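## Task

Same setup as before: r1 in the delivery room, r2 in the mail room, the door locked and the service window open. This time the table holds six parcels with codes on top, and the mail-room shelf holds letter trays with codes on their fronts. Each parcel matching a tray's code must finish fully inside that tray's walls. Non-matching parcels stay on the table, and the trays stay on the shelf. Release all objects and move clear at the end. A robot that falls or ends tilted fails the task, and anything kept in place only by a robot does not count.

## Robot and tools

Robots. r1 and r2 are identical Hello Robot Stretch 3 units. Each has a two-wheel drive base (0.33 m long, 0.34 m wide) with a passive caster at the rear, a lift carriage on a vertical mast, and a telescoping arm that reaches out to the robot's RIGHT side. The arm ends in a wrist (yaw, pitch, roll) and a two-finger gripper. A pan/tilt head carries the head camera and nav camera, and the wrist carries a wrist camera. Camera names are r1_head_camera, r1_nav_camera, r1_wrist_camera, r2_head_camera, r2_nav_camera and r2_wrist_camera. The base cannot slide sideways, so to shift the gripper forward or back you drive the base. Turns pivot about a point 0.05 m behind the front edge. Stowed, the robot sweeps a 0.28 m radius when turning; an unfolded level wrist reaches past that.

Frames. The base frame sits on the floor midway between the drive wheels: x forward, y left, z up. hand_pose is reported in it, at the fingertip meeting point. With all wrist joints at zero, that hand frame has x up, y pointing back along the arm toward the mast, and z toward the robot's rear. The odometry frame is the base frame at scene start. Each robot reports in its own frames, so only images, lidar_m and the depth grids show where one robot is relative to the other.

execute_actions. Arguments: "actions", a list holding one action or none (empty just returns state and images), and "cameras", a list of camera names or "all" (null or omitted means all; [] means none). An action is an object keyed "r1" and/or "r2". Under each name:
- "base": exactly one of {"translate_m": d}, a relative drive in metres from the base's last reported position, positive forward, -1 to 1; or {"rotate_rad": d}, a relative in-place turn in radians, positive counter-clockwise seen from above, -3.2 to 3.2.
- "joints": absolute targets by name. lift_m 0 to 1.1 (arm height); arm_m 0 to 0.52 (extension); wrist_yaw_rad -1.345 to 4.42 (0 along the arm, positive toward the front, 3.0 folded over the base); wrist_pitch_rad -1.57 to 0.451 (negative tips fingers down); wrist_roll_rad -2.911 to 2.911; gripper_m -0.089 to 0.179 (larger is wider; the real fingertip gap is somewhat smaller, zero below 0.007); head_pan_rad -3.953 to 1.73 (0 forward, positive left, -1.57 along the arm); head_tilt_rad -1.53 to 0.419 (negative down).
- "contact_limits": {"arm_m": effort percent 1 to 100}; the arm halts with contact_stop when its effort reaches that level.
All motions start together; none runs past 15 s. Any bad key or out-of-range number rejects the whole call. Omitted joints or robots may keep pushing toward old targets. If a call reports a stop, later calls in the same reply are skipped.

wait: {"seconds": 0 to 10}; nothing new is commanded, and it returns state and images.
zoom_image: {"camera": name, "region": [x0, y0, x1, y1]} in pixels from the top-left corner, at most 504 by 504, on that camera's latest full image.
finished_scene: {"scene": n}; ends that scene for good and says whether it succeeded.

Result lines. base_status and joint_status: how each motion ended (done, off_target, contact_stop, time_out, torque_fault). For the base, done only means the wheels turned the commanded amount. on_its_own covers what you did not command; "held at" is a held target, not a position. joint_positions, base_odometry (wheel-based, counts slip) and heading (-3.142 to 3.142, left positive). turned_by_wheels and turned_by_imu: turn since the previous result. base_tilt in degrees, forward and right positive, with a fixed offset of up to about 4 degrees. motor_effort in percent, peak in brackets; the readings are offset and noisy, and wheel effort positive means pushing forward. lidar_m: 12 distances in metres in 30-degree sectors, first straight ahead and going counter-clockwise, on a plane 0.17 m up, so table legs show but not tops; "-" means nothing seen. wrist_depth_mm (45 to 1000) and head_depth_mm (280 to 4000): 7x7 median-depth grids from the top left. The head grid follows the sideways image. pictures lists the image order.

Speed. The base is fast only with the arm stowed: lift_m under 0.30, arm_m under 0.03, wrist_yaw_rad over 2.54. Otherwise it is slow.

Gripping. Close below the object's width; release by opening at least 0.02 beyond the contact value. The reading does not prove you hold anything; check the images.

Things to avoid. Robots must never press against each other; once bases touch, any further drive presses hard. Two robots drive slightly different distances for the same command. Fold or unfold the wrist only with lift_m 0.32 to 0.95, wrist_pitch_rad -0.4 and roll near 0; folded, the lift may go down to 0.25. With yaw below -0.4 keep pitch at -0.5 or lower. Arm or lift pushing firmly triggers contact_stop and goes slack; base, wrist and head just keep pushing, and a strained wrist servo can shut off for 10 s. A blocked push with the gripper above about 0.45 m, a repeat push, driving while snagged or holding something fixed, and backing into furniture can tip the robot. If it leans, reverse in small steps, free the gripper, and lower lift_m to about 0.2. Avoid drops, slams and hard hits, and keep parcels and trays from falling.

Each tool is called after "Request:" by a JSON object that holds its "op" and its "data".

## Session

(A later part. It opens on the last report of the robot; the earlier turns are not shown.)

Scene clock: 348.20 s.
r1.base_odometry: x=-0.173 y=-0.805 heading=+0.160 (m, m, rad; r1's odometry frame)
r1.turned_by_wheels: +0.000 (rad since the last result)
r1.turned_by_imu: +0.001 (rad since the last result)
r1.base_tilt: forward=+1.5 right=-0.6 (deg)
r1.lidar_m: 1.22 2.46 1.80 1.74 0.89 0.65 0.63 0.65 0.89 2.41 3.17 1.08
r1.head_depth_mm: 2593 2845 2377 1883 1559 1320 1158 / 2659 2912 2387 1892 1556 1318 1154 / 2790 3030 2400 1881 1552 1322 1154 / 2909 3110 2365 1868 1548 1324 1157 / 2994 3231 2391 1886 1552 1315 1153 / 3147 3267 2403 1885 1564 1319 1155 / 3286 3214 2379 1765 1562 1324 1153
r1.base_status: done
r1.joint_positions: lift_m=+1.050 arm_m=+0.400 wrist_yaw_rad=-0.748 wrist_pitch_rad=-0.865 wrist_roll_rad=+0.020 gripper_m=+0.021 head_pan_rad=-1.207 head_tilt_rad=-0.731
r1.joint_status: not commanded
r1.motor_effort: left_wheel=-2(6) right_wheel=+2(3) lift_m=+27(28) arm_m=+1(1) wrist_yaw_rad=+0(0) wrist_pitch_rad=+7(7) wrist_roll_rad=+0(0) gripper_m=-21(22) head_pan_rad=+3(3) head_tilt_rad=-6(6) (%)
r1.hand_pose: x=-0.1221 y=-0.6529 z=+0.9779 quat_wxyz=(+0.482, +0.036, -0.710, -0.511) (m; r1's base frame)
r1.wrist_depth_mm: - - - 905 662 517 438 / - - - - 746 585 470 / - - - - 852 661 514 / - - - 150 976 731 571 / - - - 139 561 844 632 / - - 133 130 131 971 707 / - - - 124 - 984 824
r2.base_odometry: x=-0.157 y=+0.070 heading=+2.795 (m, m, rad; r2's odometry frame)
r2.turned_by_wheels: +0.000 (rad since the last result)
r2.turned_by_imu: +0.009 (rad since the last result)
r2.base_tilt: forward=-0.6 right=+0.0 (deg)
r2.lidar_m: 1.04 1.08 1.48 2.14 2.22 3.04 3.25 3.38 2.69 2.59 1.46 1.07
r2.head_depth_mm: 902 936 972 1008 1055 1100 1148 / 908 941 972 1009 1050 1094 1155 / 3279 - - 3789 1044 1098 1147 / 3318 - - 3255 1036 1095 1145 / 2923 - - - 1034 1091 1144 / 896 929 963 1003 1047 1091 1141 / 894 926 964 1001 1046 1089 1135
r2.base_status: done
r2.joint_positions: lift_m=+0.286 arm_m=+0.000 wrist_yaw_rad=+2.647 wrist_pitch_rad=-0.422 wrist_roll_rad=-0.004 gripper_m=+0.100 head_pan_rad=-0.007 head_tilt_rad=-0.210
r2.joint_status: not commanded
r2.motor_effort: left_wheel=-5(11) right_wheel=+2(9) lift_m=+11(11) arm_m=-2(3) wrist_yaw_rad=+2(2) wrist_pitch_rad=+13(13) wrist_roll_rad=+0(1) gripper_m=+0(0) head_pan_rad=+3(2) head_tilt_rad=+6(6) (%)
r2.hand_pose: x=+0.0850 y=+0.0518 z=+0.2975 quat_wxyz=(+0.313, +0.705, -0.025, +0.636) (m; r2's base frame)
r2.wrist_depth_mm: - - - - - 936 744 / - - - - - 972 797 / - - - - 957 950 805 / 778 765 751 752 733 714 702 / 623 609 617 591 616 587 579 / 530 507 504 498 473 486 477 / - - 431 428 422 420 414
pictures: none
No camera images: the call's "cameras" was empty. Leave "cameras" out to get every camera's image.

Request:
{"op": "execute_actions", "data": {"actions": [{"r1": {"base": {"rotate_rad": -0.815}}, "r2": {"base": {"translate_m": 0.22}, "joints": {"lift_m": 0.50}}}], "cameras": ["r1_wrist_camera"]}}

Request:
{"op": "execute_actions", "data": {"actions": [{"r1": {"joints": {"arm_m": 0.52, "lift_m": 1.006}}, "r2": {"base": {"translate_m": 0.22}, "joints": {"lift_m": 0.73}}}], "cameras": ["r1_wrist_camera"]}}

Scene clock: 354.20 s.
r1.base_odometry: x=-0.173 y=-0.805 heading=-0.655 (m, m, rad; r1's odometry frame)
r1.turned_by_wheels: -0.815 (rad since the last result)
r1.turned_by_imu: -0.819 (rad since the last result)
r1.base_tilt: forward=+1.5 right=-0.6 (deg)
r1.lidar_m: 1.40 1.08 3.66 2.05 1.74 1.31 0.74 0.63 0.63 0.72 1.21 3.04
r1.head_depth_mm: 787 848 801 1013 1120 1240 1152 / 909 995 1089 1217 1364 1320 1159 / 1071 1187 1338 1521 1527 1329 1151 / 1300 1487 1713 1824 1556 1321 1150 / 1635 1917 2201 1876 1554 1319 1156 / 2234 2786 2374 1875 1559 1326 1156 / 2595 2867 2396 1874 1552 1318 1153
r1.base_status: done
r1.joint_positions: lift_m=+1.050 arm_m=+0.400 wrist_yaw_rad=-0.749 wrist_pitch_rad=-0.866 wrist_roll_rad=+0.020 gripper_m=+0.021 head_pan_rad=-1.207 head_tilt_rad=-0.731
r1.joint_status: not commanded
r1.motor_effort: left_wheel=+4(10) right_wheel=-2(6) lift_m=+28(28) arm_m=+1(0) wrist_yaw_rad=+0(1) wrist_pitch_rad=+8(7) wrist_roll_rad=+0(0) gripper_m=-22(22) head_pan_rad=+4(4) head_tilt_rad=-6(6) (%)
r1.hand_pose: x=-0.1221 y=-0.6528 z=+0.9778 quat_wxyz=(+0.482, +0.037, -0.710, -0.512) (m; r1's base frame)
r1.wrist_depth_mm: - 380 366 367 192 125 134 / 297 325 326 324 192 148 159 / 285 293 293 291 200 191 194 / 270 271 267 149 238 252 250 / 249 247 241 139 218 360 354 / 228 227 132 129 132 610 602 / - - 230 124 - - 984
r2.base_odometry: x=-0.364 y=+0.145 heading=+2.795 (m, m, rad; r2's odometry frame)
r2.turned_by_wheels: +0.000 (rad since the last result)
r2.turned_by_imu: +0.002 (rad since the last result)
r2.base_tilt: forward=-0.6 right=-0.1 (deg)
r2.lidar_m: 0.82 0.85 1.17 2.14 2.23 3.06 3.46 3.62 2.68 2.58 1.15 0.85
r2.head_depth_mm: 697 724 753 780 820 856 896 / 3034 - - 885 874 828 892 / 3250 - - 3832 1043 789 890 / 3311 - - 3239 1038 787 891 / 3090 - 1087 2618 966 785 888 / 694 719 746 776 809 850 890 / 696 723 751 783 813 849 888
r2.base_status: done
r2.joint_positions: lift_m=+0.499 arm_m=+0.000 wrist_yaw_rad=+2.647 wrist_pitch_rad=-0.421 wrist_roll_rad=-0.004 gripper_m=+0.100 head_pan_rad=-0.007 head_tilt_rad=-0.209
r2.joint_status: all done
r2.motor_effort: left_wheel=-5(16) right_wheel=+3(9) lift_m=+42(44) arm_m=-2(2) wrist_yaw_rad=+2(2) wrist_pitch_rad=+12(13) wrist_roll_rad=+0(0) gripper_m=+1(1) head_pan_rad=+3(3) head_tilt_rad=+6(6) (%)
r2.hand_pose: x=+0.0850 y=+0.0519 z=+0.5111 quat_wxyz=(+0.313, +0.705, -0.025, +0.636) (m; r2's base frame)
r2.wrist_depth_mm: - - - - 930 742 588 / - - - - - 762 606 / - - - - - 806 635 / - - - - - 837 658 / 959 912 921 894 943 838 715 / 787 771 765 744 729 751 701 / - 669 648 653 632 625 625
pictures: r1_wrist_camera
Images, in order (width x height): r1_wrist_camera 644x364.

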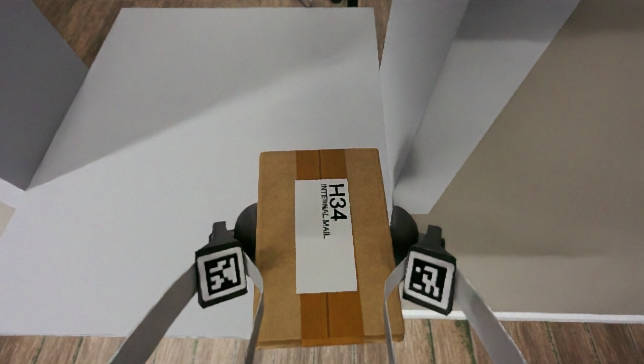

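Scene clock: 357.87 s.
r1.base_odometry: x=-0.173 y=-0.805 heading=-0.655 (m, m, rad; r1's odometry frame)
r1.turned_by_wheels: +0.000 (rad since the last result)
r1.turned_by_imu: +0.001 (rad since the last result)
r1.base_tilt: forward=+1.5 right=-0.6 (deg)
r1.lidar_m: 1.40 1.07 3.67 2.05 1.74 1.32 0.74 0.63 0.63 0.72 1.21 3.05
r1.head_depth_mm: 788 842 802 1013 1121 1235 1153 / 905 990 1087 1215 1357 1324 1154 / 1071 1190 1330 1527 1523 1327 1154 / 1301 1479 1722 1828 1557 1324 1152 / 1653 1933 2218 1875 1556 1321 1152 / 2222 2802 2398 1872 1559 1319 1157 / 2582 2851 2390 1883 1555 1327 1157
r1.base_status: not commanded
r1.joint_positions: lift_m=+1.006 arm_m=+0.520 wrist_yaw_rad=-0.749 wrist_pitch_rad=-0.866 wrist_roll_rad=+0.020 gripper_m=+0.021 head_pan_rad=-1.207 head_tilt_rad=-0.731
r1.joint_status: all done
r1.motor_effort: left_wheel=+4(4) right_wheel=-2(2) lift_m=+22(22) arm_m=+2(2) wrist_yaw_rad=+0(0) wrist_pitch_rad=+8(8) wrist_roll_rad=+0(0) gripper_m=-22(22) head_pan_rad=+3(2) head_tilt_rad=-6(6) (%)
r1.hand_pose: x=-0.1221 y=-0.7728 z=+0.9341 quat_wxyz=(+0.482, +0.036, -0.710, -0.512) (m; r1's base frame)
r1.wrist_depth_mm: - - 297 296 293 - 159 / 201 272 263 262 261 259 160 / 201 237 238 237 233 224 158 / 199 218 217 150 214 210 158 / 194 201 196 139 168 197 158 / 185 184 133 129 132 182 165 / 172 171 168 124 167 169 388
r2.base_odometry: x=-0.570 y=+0.220 heading=+2.794 (m, m, rad; r2's odometry frame)
r2.turned_by_wheels: +0.000 (rad since the last result)
r2.turned_by_imu: +0.002 (rad since the last result)
r2.base_tilt: forward=-0.6 right=+0.0 (deg)
r2.lidar_m: 0.60 0.62 0.86 2.14 2.23 3.08 3.69 3.69 2.69 2.19 0.84 0.62
r2.head_depth_mm: 2510 628 623 616 610 608 554 / 3279 - - - 3091 723 552 / 3266 - - 3254 3307 690 550 / 3311 - - 795 2445 685 549 / 3316 - - - 3085 715 548 / 544 553 561 569 581 605 567 / 494 513 533 555 578 604 635
r2.base_status: done
r2.joint_positions: lift_m=+0.729 arm_m=+0.000 wrist_yaw_rad=+2.647 wrist_pitch_rad=-0.421 wrist_roll_rad=-0.004 gripper_m=+0.100 head_pan_rad=-0.007 head_tilt_rad=-0.209
r2.joint_status: all done
r2.motor_effort: left_wheel=-5(7) right_wheel=+3(8) lift_m=+42(43) arm_m=-2(2) wrist_yaw_rad=+2(2) wrist_pitch_rad=+12(12) wrist_roll_rad=+0(1) gripper_m=+0(1) head_pan_rad=+3(2) head_tilt_rad=+6(6) (%)
r2.hand_pose: x=+0.0850 y=+0.0519 z=+0.7411 quat_wxyz=(+0.313, +0.705, -0.025, +0.636) (m; r2's base frame)
r2.wrist_depth_mm: - - - 990 689 524 426 / - - - - 731 556 443 / - - - - 773 583 461 / - - - - 855 622 486 / - - - - 986 644 501 / - - - - 970 653 527 / - 897 895 870 877 755 552
pictures: r1_wrist_camera
Images, in order (width x height): r1_wrist_camera 644x364.

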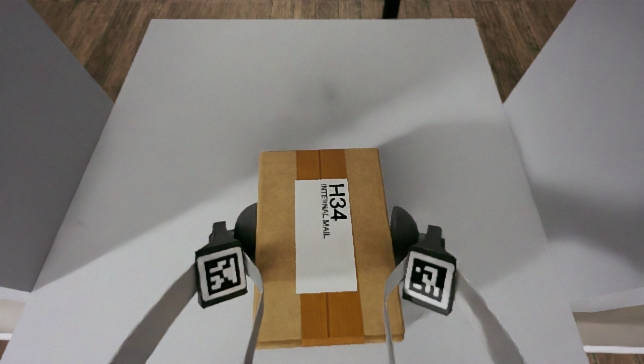

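Request:
{"op": "execute_actions", "data": {"actions": [{"r1": {"joints": {"lift_m": 1.002, "gripper_m": 0.105}}, "r2": {"base": {"rotate_rad": 1.56}, "joints": {"lift_m": 1.02, "wrist_yaw_rad": 0.0, "wrist_pitch_rad": -0.85, "gripper_m": 0.11, "head_pan_rad": -1.57, "head_tilt_rad": -0.5}}}], "cameras": []}}

Request:
{"op": "execute_actions", "data": {"actions": [{"r1": {"joints": {"lift_m": 1.068}}, "r2": {"joints": {"lift_m": 1.075, "arm_m": 0.12}}}], "cameras": []}}

Request:
{"op": "execute_actions", "data": {"actions": [{"r1": {"joints": {"arm_m": 0.42}}, "r2": {"joints": {"arm_m": 0.25}}}], "cameras": ["r2_wrist_camera", "r1_wrist_camera"]}}

Scene clock: 364.13 s.
r1.base_odometry: x=-0.173 y=-0.805 heading=-0.655 (m, m, rad; r1's odometry frame)
r1.turned_by_wheels: +0.000 (rad since the last result)
r1.turned_by_imu: +0.002 (rad since the last result)
r1.base_tilt: forward=+1.5 right=-0.6 (deg)
r1.lidar_m: 1.40 1.08 3.65 2.04 1.74 1.32 0.74 0.63 0.63 0.71 1.21 3.05
r1.head_depth_mm: 789 845 802 1011 1120 1240 1156 / 910 991 1093 1214 1366 1318 1156 / 1073 1185 1337 1534 1528 1320 1155 / 1295 1482 1718 1824 1556 1325 1151 / 1646 1938 2196 1885 1554 1327 1153 / 2218 2839 2395 1873 1556 1329 1147 / 2595 2844 2388 1880 1554 1323 1158
r1.base_status: not commanded
r1.joint_positions: lift_m=+1.002 arm_m=+0.520 wrist_yaw_rad=-0.749 wrist_pitch_rad=-0.864 wrist_roll_rad=+0.020 gripper_m=+0.105 head_pan_rad=-1.207 head_tilt_rad=-0.731
r1.joint_status: all done
r1.motor_effort: left_wheel=+4(5) right_wheel=-2(2) lift_m=+22(22) arm_m=+1(1) wrist_yaw_rad=+0(0) wrist_pitch_rad=+7(8) wrist_roll_rad=+0(0) gripper_m=+0(91) head_pan_rad=+3(4) head_tilt_rad=-6(6) (%)
r1.hand_pose: x=-0.1223 y=-0.7730 z=+0.9303 quat_wxyz=(+0.482, +0.036, -0.710, -0.511) (m; r1's base frame)
r1.wrist_depth_mm: - - 292 289 287 - 160 / 201 266 258 257 255 256 159 / 202 235 233 233 230 224 159 / 203 215 213 155 210 210 157 / 193 196 194 141 190 192 158 / 181 185 175 131 173 178 165 / 171 168 165 125 163 165 336
r2.base_odometry: x=-0.570 y=+0.220 heading=-1.929 (m, m, rad; r2's odometry frame)
r2.turned_by_wheels: +1.560 (rad since the last result)
r2.turned_by_imu: +1.587 (rad since the last result)
r2.base_tilt: forward=-0.6 right=+0.0 (deg)
r2.lidar_m: 2.14 2.22 3.04 3.67 3.70 2.69 2.26 0.85 0.62 0.60 0.62 0.85
r2.head_depth_mm: - 2290 655 696 - - - / - - 3507 864 - - - / - 2841 3508 785 - - - / - 744 2367 751 639 807 - / - - 3913 779 615 786 935 / 498 530 572 631 679 788 896 / 483 527 573 629 701 787 898
r2.base_status: done
r2.joint_positions: lift_m=+1.019 arm_m=+0.000 wrist_yaw_rad=+0.003 wrist_pitch_rad=-0.856 wrist_roll_rad=-0.004 gripper_m=+0.110 head_pan_rad=-1.563 head_tilt_rad=-0.494
r2.joint_status: all done
r2.motor_effort: left_wheel=-4(12) right_wheel=+4(6) lift_m=+42(44) arm_m=-2(2) wrist_yaw_rad=-3(2) wrist_pitch_rad=+3(13) wrist_roll_rad=+0(0) gripper_m=+0(52) head_pan_rad=-2(32) head_tilt_rad=-4(32) (%)
r2.hand_pose: x=-0.0211 y=-0.2950 z=+0.9487 quat_wxyz=(+0.645, +0.295, -0.641, -0.292) (m; r2's base frame)
r2.wrist_depth_mm: 356 368 348 343 345 382 401 / 420 429 312 316 318 470 483 / 505 513 528 541 551 572 590 / 626 640 679 690 715 747 766 / 847 864 896 950 959 - - / - - - - - - - / 980 966 979 999 973 972 953
pictures: none
No camera images: the call's "cameras" was empty. Leave "cameras" out to get every camera's image.

Scene clock: 366.27 s.
r1.base_odometry: x=-0.173 y=-0.805 heading=-0.655 (m, m, rad; r1's odometry frame)
r1.turned_by_wheels: +0.000 (rad since the last result)
r1.turned_by_imu: +0.001 (rad since the last result)
r1.base_tilt: forward=+1.5 right=-0.5 (deg)
r1.lidar_m: 1.40 1.07 3.66 2.05 1.74 1.31 0.74 0.63 0.63 0.71 1.21 3.03
r1.head_depth_mm: 789 845 802 1011 1122 1238 1155 / 903 991 1091 1213 1361 1325 1155 / 1067 1193 1331 1524 1529 1322 1150 / 1299 1481 1715 1826 1552 1318 1157 / 1641 1946 2210 1879 1550 1325 1152 / 2220 2812 2378 1882 1552 1321 1149 / 2585 2835 2373 1881 1557 1326 1160
r1.base_status: not commanded
r1.joint_positions: lift_m=+1.068 arm_m=+0.520 wrist_yaw_rad=-0.749 wrist_pitch_rad=-0.864 wrist_roll_rad=+0.020 gripper_m=+0.105 head_pan_rad=-1.207 head_tilt_rad=-0.731
r1.joint_status: all done
r1.motor_effort: left_wheel=+4(4) right_wheel=-1(2) lift_m=+27(28) arm_m=+1(1) wrist_yaw_rad=-1(0) wrist_pitch_rad=+7(7) wrist_roll_rad=+0(0) gripper_m=+0(0) head_pan_rad=+4(4) head_tilt_rad=-6(6) (%)
r1.hand_pose: x=-0.1224 y=-0.7731 z=+0.9961 quat_wxyz=(+0.482, +0.036, -0.710, -0.511) (m; r1's base frame)
r1.wrist_depth_mm: - - - - - - 160 / 202 - 352 352 349 - 158 / 201 308 317 314 319 241 159 / 201 282 291 287 287 240 158 / 203 263 266 210 262 223 158 / 212 246 240 194 239 208 165 / 971 226 228 186 224 224 543
r2.base_odometry: x=-0.570 y=+0.220 heading=-1.929 (m, m, rad; r2's odometry frame)
r2.turned_by_wheels: +0.000 (rad since the last result)
r2.turned_by_imu: +0.000 (rad since the last result)
r2.base_tilt: forward=-0.6 right=+0.0 (deg)
r2.lidar_m: 2.13 2.22 3.03 3.69 3.68 2.69 2.26 0.85 0.62 0.60 0.62 0.85
r2.head_depth_mm: - - - - 645 785 896 / - - - - 600 785 895 / - - - - - 786 893 / 711 2243 2362 818 583 786 896 / - - 3958 778 595 787 897 / 499 530 572 629 678 788 898 / 483 526 573 629 699 786 899
r2.base_status: not commanded
r2.joint_positions: lift_m=+1.074 arm_m=+0.120 wrist_yaw_rad=+0.003 wrist_pitch_rad=-0.857 wrist_roll_rad=-0.004 gripper_m=+0.110 head_pan_rad=-1.563 head_tilt_rad=-0.494
r2.joint_status: all done
r2.motor_effort: left_wheel=-5(4) right_wheel=+2(3) lift_m=+42(43) arm_m=+3(2) wrist_yaw_rad=-3(3) wrist_pitch_rad=+4(4) wrist_roll_rad=+1(1) gripper_m=+0(1) head_pan_rad=-2(2) head_tilt_rad=-4(4) (%)
r2.hand_pose: x=-0.0212 y=-0.4142 z=+1.0035 quat_wxyz=(+0.645, +0.295, -0.641, -0.293) (m; r2's base frame)
r2.wrist_depth_mm: 244 250 425 376 437 276 270 / 283 284 375 373 381 316 320 / 340 342 341 337 338 370 397 / 423 438 304 304 302 453 525 / 571 582 591 637 660 701 769 / 847 878 974 - - - - / - - - - - - -
pictures: none
No camera images: the call's "cameras" was empty. Leave "cameras" out to get every camera's image.

Scene clock: 368.47 s.
r1.base_odometry: x=-0.173 y=-0.805 heading=-0.655 (m, m, rad; r1's odometry frame)
r1.turned_by_wheels: +0.000 (rad since the last result)
r1.turned_by_imu: +0.001 (rad since the last result)
r1.base_tilt: forward=+1.5 right=-0.6 (deg)
r1.lidar_m: 1.40 1.08 3.64 2.04 1.74 1.31 0.74 0.63 0.63 0.71 1.21 3.05
r1.head_depth_mm: 790 847 803 1010 1122 1239 1156 / 907 990 1095 1217 1367 1327 1154 / 1071 1183 1335 1527 1522 1318 1156 / 1300 1482 1709 1831 1554 1321 1148 / 1637 1923 2210 1875 1556 1315 1153 / 2232 2821 2393 1876 1550 1327 1155 / 2594 2854 2384 1880 1551 1321 1150
r1.base_status: not commanded
r1.joint_positions: lift_m=+1.068 arm_m=+0.420 wrist_yaw_rad=-0.749 wrist_pitch_rad=-0.863 wrist_roll_rad=+0.020 gripper_m=+0.105 head_pan_rad=-1.207 head_tilt_rad=-0.731
r1.joint_status: all done
r1.motor_effort: left_wheel=+4(4) right_wheel=-2(2) lift_m=+26(28) arm_m=-3(3) wrist_yaw_rad=+0(1) wrist_pitch_rad=+7(6) wrist_roll_rad=+0(0) gripper_m=+1(1) head_pan_rad=+3(3) head_tilt_rad=-6(6) (%)
r1.hand_pose: x=-0.1224 y=-0.6736 z=+0.9961 quat_wxyz=(+0.482, +0.036, -0.710, -0.511) (m; r1's base frame)
r1.wrist_depth_mm: - - - - 247 117 108 / 280 354 352 349 244 133 134 / 280 321 255 315 243 158 170 / 281 290 231 284 241 218 218 / 270 265 218 265 262 313 305 / 248 249 240 244 246 534 520 / 227 227 228 226 232 - -
r2.base_odometry: x=-0.570 y=+0.220 heading=-1.929 (m, m, rad; r2's odometry frame)
r2.turned_by_wheels: +0.000 (rad since the last result)
r2.turned_by_imu: +0.000 (rad since the last result)
r2.base_tilt: forward=-0.5 right=+0.1 (deg)
r2.lidar_m: 2.13 2.22 3.03 3.69 3.69 2.70 2.27 0.85 0.62 0.60 0.62 0.85
r2.head_depth_mm: - 659 616 649 646 785 895 / - - 3459 826 620 784 896 / - - - 741 619 786 896 / - 807 2456 746 617 786 897 / - - 3884 781 617 786 897 / 498 530 571 629 679 786 900 / 483 525 573 630 699 788 900
r2.base_status: not commanded
r2.joint_positions: lift_m=+1.074 arm_m=+0.250 wrist_yaw_rad=+0.002 wrist_pitch_rad=-0.857 wrist_roll_rad=-0.004 gripper_m=+0.110 head_pan_rad=-1.563 head_tilt_rad=-0.494
r2.joint_status: all done
r2.motor_effort: left_wheel=-5(4) right_wheel=+3(2) lift_m=+43(42) arm_m=+3(1) wrist_yaw_rad=-3(3) wrist_pitch_rad=+4(4) wrist_roll_rad=+0(0) gripper_m=+0(0) head_pan_rad=-2(2) head_tilt_rad=-4(4) (%)
r2.hand_pose: x=-0.0212 y=-0.5442 z=+1.0035 quat_wxyz=(+0.645, +0.295, -0.641, -0.293) (m; r2's base frame)
r2.wrist_depth_mm: 162 230 - - - - 189 / 159 228 396 317 382 280 191 / 160 223 337 287 332 286 193 / 182 220 301 300 304 289 226 / 260 263 277 275 275 279 352 / 399 412 252 252 251 256 635 / 804 691 232 232 231 231 -
pictures: r1_wrist_camera, r2_wrist_camera
Images, in order (width x height): r1_wrist_camera 644x364, r2_wrist_camera 644x364.

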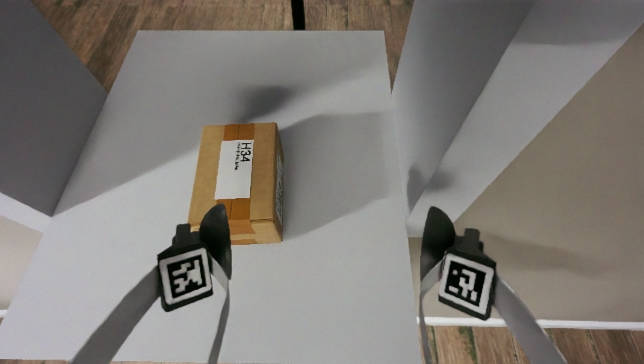

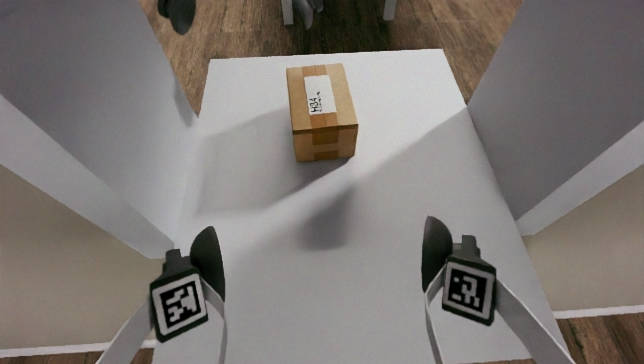

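Request:
{"op": "execute_actions", "data": {"actions": [{"r1": {"base": {"rotate_rad": 0.815}, "joints": {"arm_m": 0.25}}, "r2": {"base": {"translate_m": -0.012}, "joints": {"arm_m": 0.418, "wrist_yaw_rad": 0.04}}}], "cameras": ["r2_wrist_camera"]}}

Scene clock: 373.23 s.
r1.base_odometry: x=-0.173 y=-0.805 heading=+0.160 (m, m, rad; r1's odometry frame)
r1.turned_by_wheels: +0.815 (rad since the last result)
r1.turned_by_imu: +0.822 (rad since the last result)
r1.base_tilt: forward=+1.5 right=-0.6 (deg)
r1.lidar_m: 1.23 2.45 1.80 1.74 0.89 0.65 0.63 0.65 0.89 2.41 3.17 1.08
r1.head_depth_mm: 2565 2842 2384 1891 1553 1325 1155 / 2680 2949 2383 1883 1547 1327 1156 / 2771 3050 2378 1875 1554 1324 1153 / 2909 3066 2373 1873 1542 1323 1156 / 3019 3263 2371 1888 1552 1327 1151 / 3172 3237 2379 1893 1559 1325 1151 / 3290 3217 2377 1775 1556 1326 1151
r1.base_status: done
r1.joint_positions: lift_m=+1.068 arm_m=+0.250 wrist_yaw_rad=-0.749 wrist_pitch_rad=-0.863 wrist_roll_rad=+0.020 gripper_m=+0.105 head_pan_rad=-1.207 head_tilt_rad=-0.731
r1.joint_status: all done
r1.motor_effort: left_wheel=-2(9) right_wheel=+2(7) lift_m=+27(27) arm_m=-3(3) wrist_yaw_rad=+0(1) wrist_pitch_rad=+6(6) wrist_roll_rad=+0(0) gripper_m=+0(1) head_pan_rad=+3(5) head_tilt_rad=-6(5) (%)
r1.hand_pose: x=-0.1225 y=-0.5037 z=+0.9962 quat_wxyz=(+0.483, +0.035, -0.710, -0.511) (m; r1's base frame)
r1.wrist_depth_mm: - - - 904 663 411 385 / - - - - 753 576 366 / - - - - 866 657 513 / - - - - - 717 567 / - - - - - 821 631 / - - - - - 891 707 / - - - - - - 839
r2.base_odometry: x=-0.566 y=+0.231 heading=-1.929 (m, m, rad; r2's odometry frame)
r2.turned_by_wheels: +0.000 (rad since the last result)
r2.turned_by_imu: +0.000 (rad since the last result)
r2.base_tilt: forward=-0.6 right=+0.1 (deg)
r2.lidar_m: 2.14 2.24 3.06 3.67 3.67 2.68 2.26 0.85 0.62 0.60 0.62 0.85
r2.head_depth_mm: - 663 616 636 666 785 895 / - - 3473 822 620 785 896 / - - 3707 787 619 785 897 / - 1729 3231 751 617 785 897 / - - 3906 816 616 786 897 / 558 564 579 637 666 785 896 / 481 523 573 631 699 785 899
r2.base_status: done
r2.joint_positions: lift_m=+1.074 arm_m=+0.418 wrist_yaw_rad=+0.037 wrist_pitch_rad=-0.857 wrist_roll_rad=-0.004 gripper_m=+0.110 head_pan_rad=-1.563 head_tilt_rad=-0.494
r2.joint_status: all done
r2.motor_effort: left_wheel=-5(12) right_wheel=+2(4) lift_m=+42(42) arm_m=+2(1) wrist_yaw_rad=+2(3) wrist_pitch_rad=+4(4) wrist_roll_rad=+1(0) gripper_m=+1(0) head_pan_rad=-3(2) head_tilt_rad=-4(4) (%)
r2.hand_pose: x=-0.0160 y=-0.7121 z=+1.0035 quat_wxyz=(+0.650, +0.306, -0.636, -0.282) (m; r2's base frame)
r2.wrist_depth_mm: - - - - - - - / - - - - - - - / - - - - - - - / - - 301 302 303 - - / 161 - 275 222 274 280 190 / 161 208 251 203 250 249 191 / 159 214 231 192 230 228 191
pictures: r2_wrist_camera
Images, in order (width x height): r2_wrist_camera 644x364.

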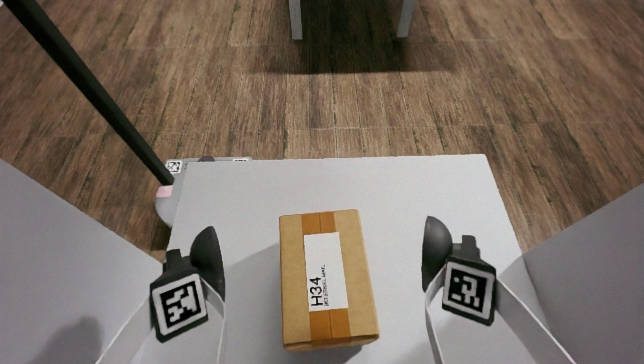

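Request:
{"op": "execute_actions", "data": {"actions": [{"r1": {"joints": {"arm_m": 0.12, "wrist_yaw_rad": 0.0, "head_pan_rad": -0.35, "head_tilt_rad": -0.4}}, "r2": {"joints": {"lift_m": 1.001}}}], "cameras": ["r2_wrist_camera"]}}

Request:
{"op": "execute_actions", "data": {"actions": [{"r1": {"joints": {"arm_m": 0.02}}, "r2": {"joints": {"gripper_m": 0.02}}}], "cameras": ["r2_wrist_camera", "r1_head_camera"]}}

Scene clock: 377.00 s.
r1.base_odometry: x=-0.173 y=-0.805 heading=+0.160 (m, m, rad; r1's odometry frame)
r1.turned_by_wheels: +0.000 (rad since the last result)
r1.turned_by_imu: +0.001 (rad since the last result)
r1.base_tilt: forward=+1.5 right=-0.6 (deg)
r1.lidar_m: 1.22 2.45 1.80 1.74 0.89 0.65 0.63 0.65 0.90 2.41 3.17 1.08
r1.head_depth_mm: 3765 - - 1434 2013 1625 1361 / 3619 3969 - 1361 2158 1666 1364 / 3531 3858 2212 1359 2163 1667 1359 / 3417 3628 2220 1269 1979 1563 1354 / 3263 3467 2216 1575 2072 1668 1362 / 3191 3392 3588 2893 2163 1660 1358 / 3088 3262 3571 3113 2152 1658 1360
r1.base_status: not commanded
r1.joint_positions: lift_m=+1.068 arm_m=+0.120 wrist_yaw_rad=-0.001 wrist_pitch_rad=-0.863 wrist_roll_rad=+0.020 gripper_m=+0.105 head_pan_rad=-0.357 head_tilt_rad=-0.409
r1.joint_status: all done
r1.motor_effort: left_wheel=-2(2) right_wheel=+2(2) lift_m=+27(27) arm_m=-2(3) wrist_yaw_rad=+1(1) wrist_pitch_rad=+6(6) wrist_roll_rad=+0(0) gripper_m=+1(0) head_pan_rad=+3(45) head_tilt_rad=+5(32) (%)
r1.hand_pose: x=-0.0218 y=-0.4135 z=+0.9962 quat_wxyz=(+0.636, +0.292, -0.648, -0.299) (m; r1's base frame)
r1.wrist_depth_mm: - - - - - - 707 / - - - - - - 703 / - - - - - - 719 / - - - - - - 736 / - - - - - - 722 / - - - - - 955 717 / - - - - - - 717
r2.base_odometry: x=-0.566 y=+0.231 heading=-1.929 (m, m, rad; r2's odometry frame)
r2.turned_by_wheels: +0.000 (rad since the last result)
r2.turned_by_imu: +0.000 (rad since the last result)
r2.base_tilt: forward=-0.5 right=+0.1 (deg)
r2.lidar_m: 2.15 2.23 3.03 3.70 3.68 2.68 2.26 0.85 0.62 0.60 0.62 0.85
r2.head_depth_mm: - 621 - 647 667 785 898 / - - 3268 821 620 785 897 / - - - 787 620 787 897 / - - 2445 727 617 785 898 / - - 3893 816 616 788 897 / 557 565 578 638 669 786 898 / 481 524 574 631 700 788 896
r2.base_status: not commanded
r2.joint_positions: lift_m=+1.002 arm_m=+0.418 wrist_yaw_rad=+0.037 wrist_pitch_rad=-0.857 wrist_roll_rad=-0.004 gripper_m=+0.110 head_pan_rad=-1.563 head_tilt_rad=-0.494
r2.joint_status: all done
r2.motor_effort: left_wheel=-4(4) right_wheel=+3(3) lift_m=+10(37) arm_m=+2(2) wrist_yaw_rad=+2(2) wrist_pitch_rad=+4(4) wrist_roll_rad=+0(1) gripper_m=+0(1) head_pan_rad=-2(2) head_tilt_rad=-4(4) (%)
r2.hand_pose: x=-0.0160 y=-0.7121 z=+0.9310 quat_wxyz=(+0.650, +0.306, -0.636, -0.282) (m; r2's base frame)
r2.wrist_depth_mm: - - - - - - - / - - - - - - - / - 939 243 244 241 242 - / - 227 219 159 216 217 - / 162 198 198 144 196 196 190 / 160 182 178 132 136 181 176 / 160 165 164 144 164 163 166
pictures: r2_wrist_camera
Images, in order (width x height): r2_wrist_camera 644x364.

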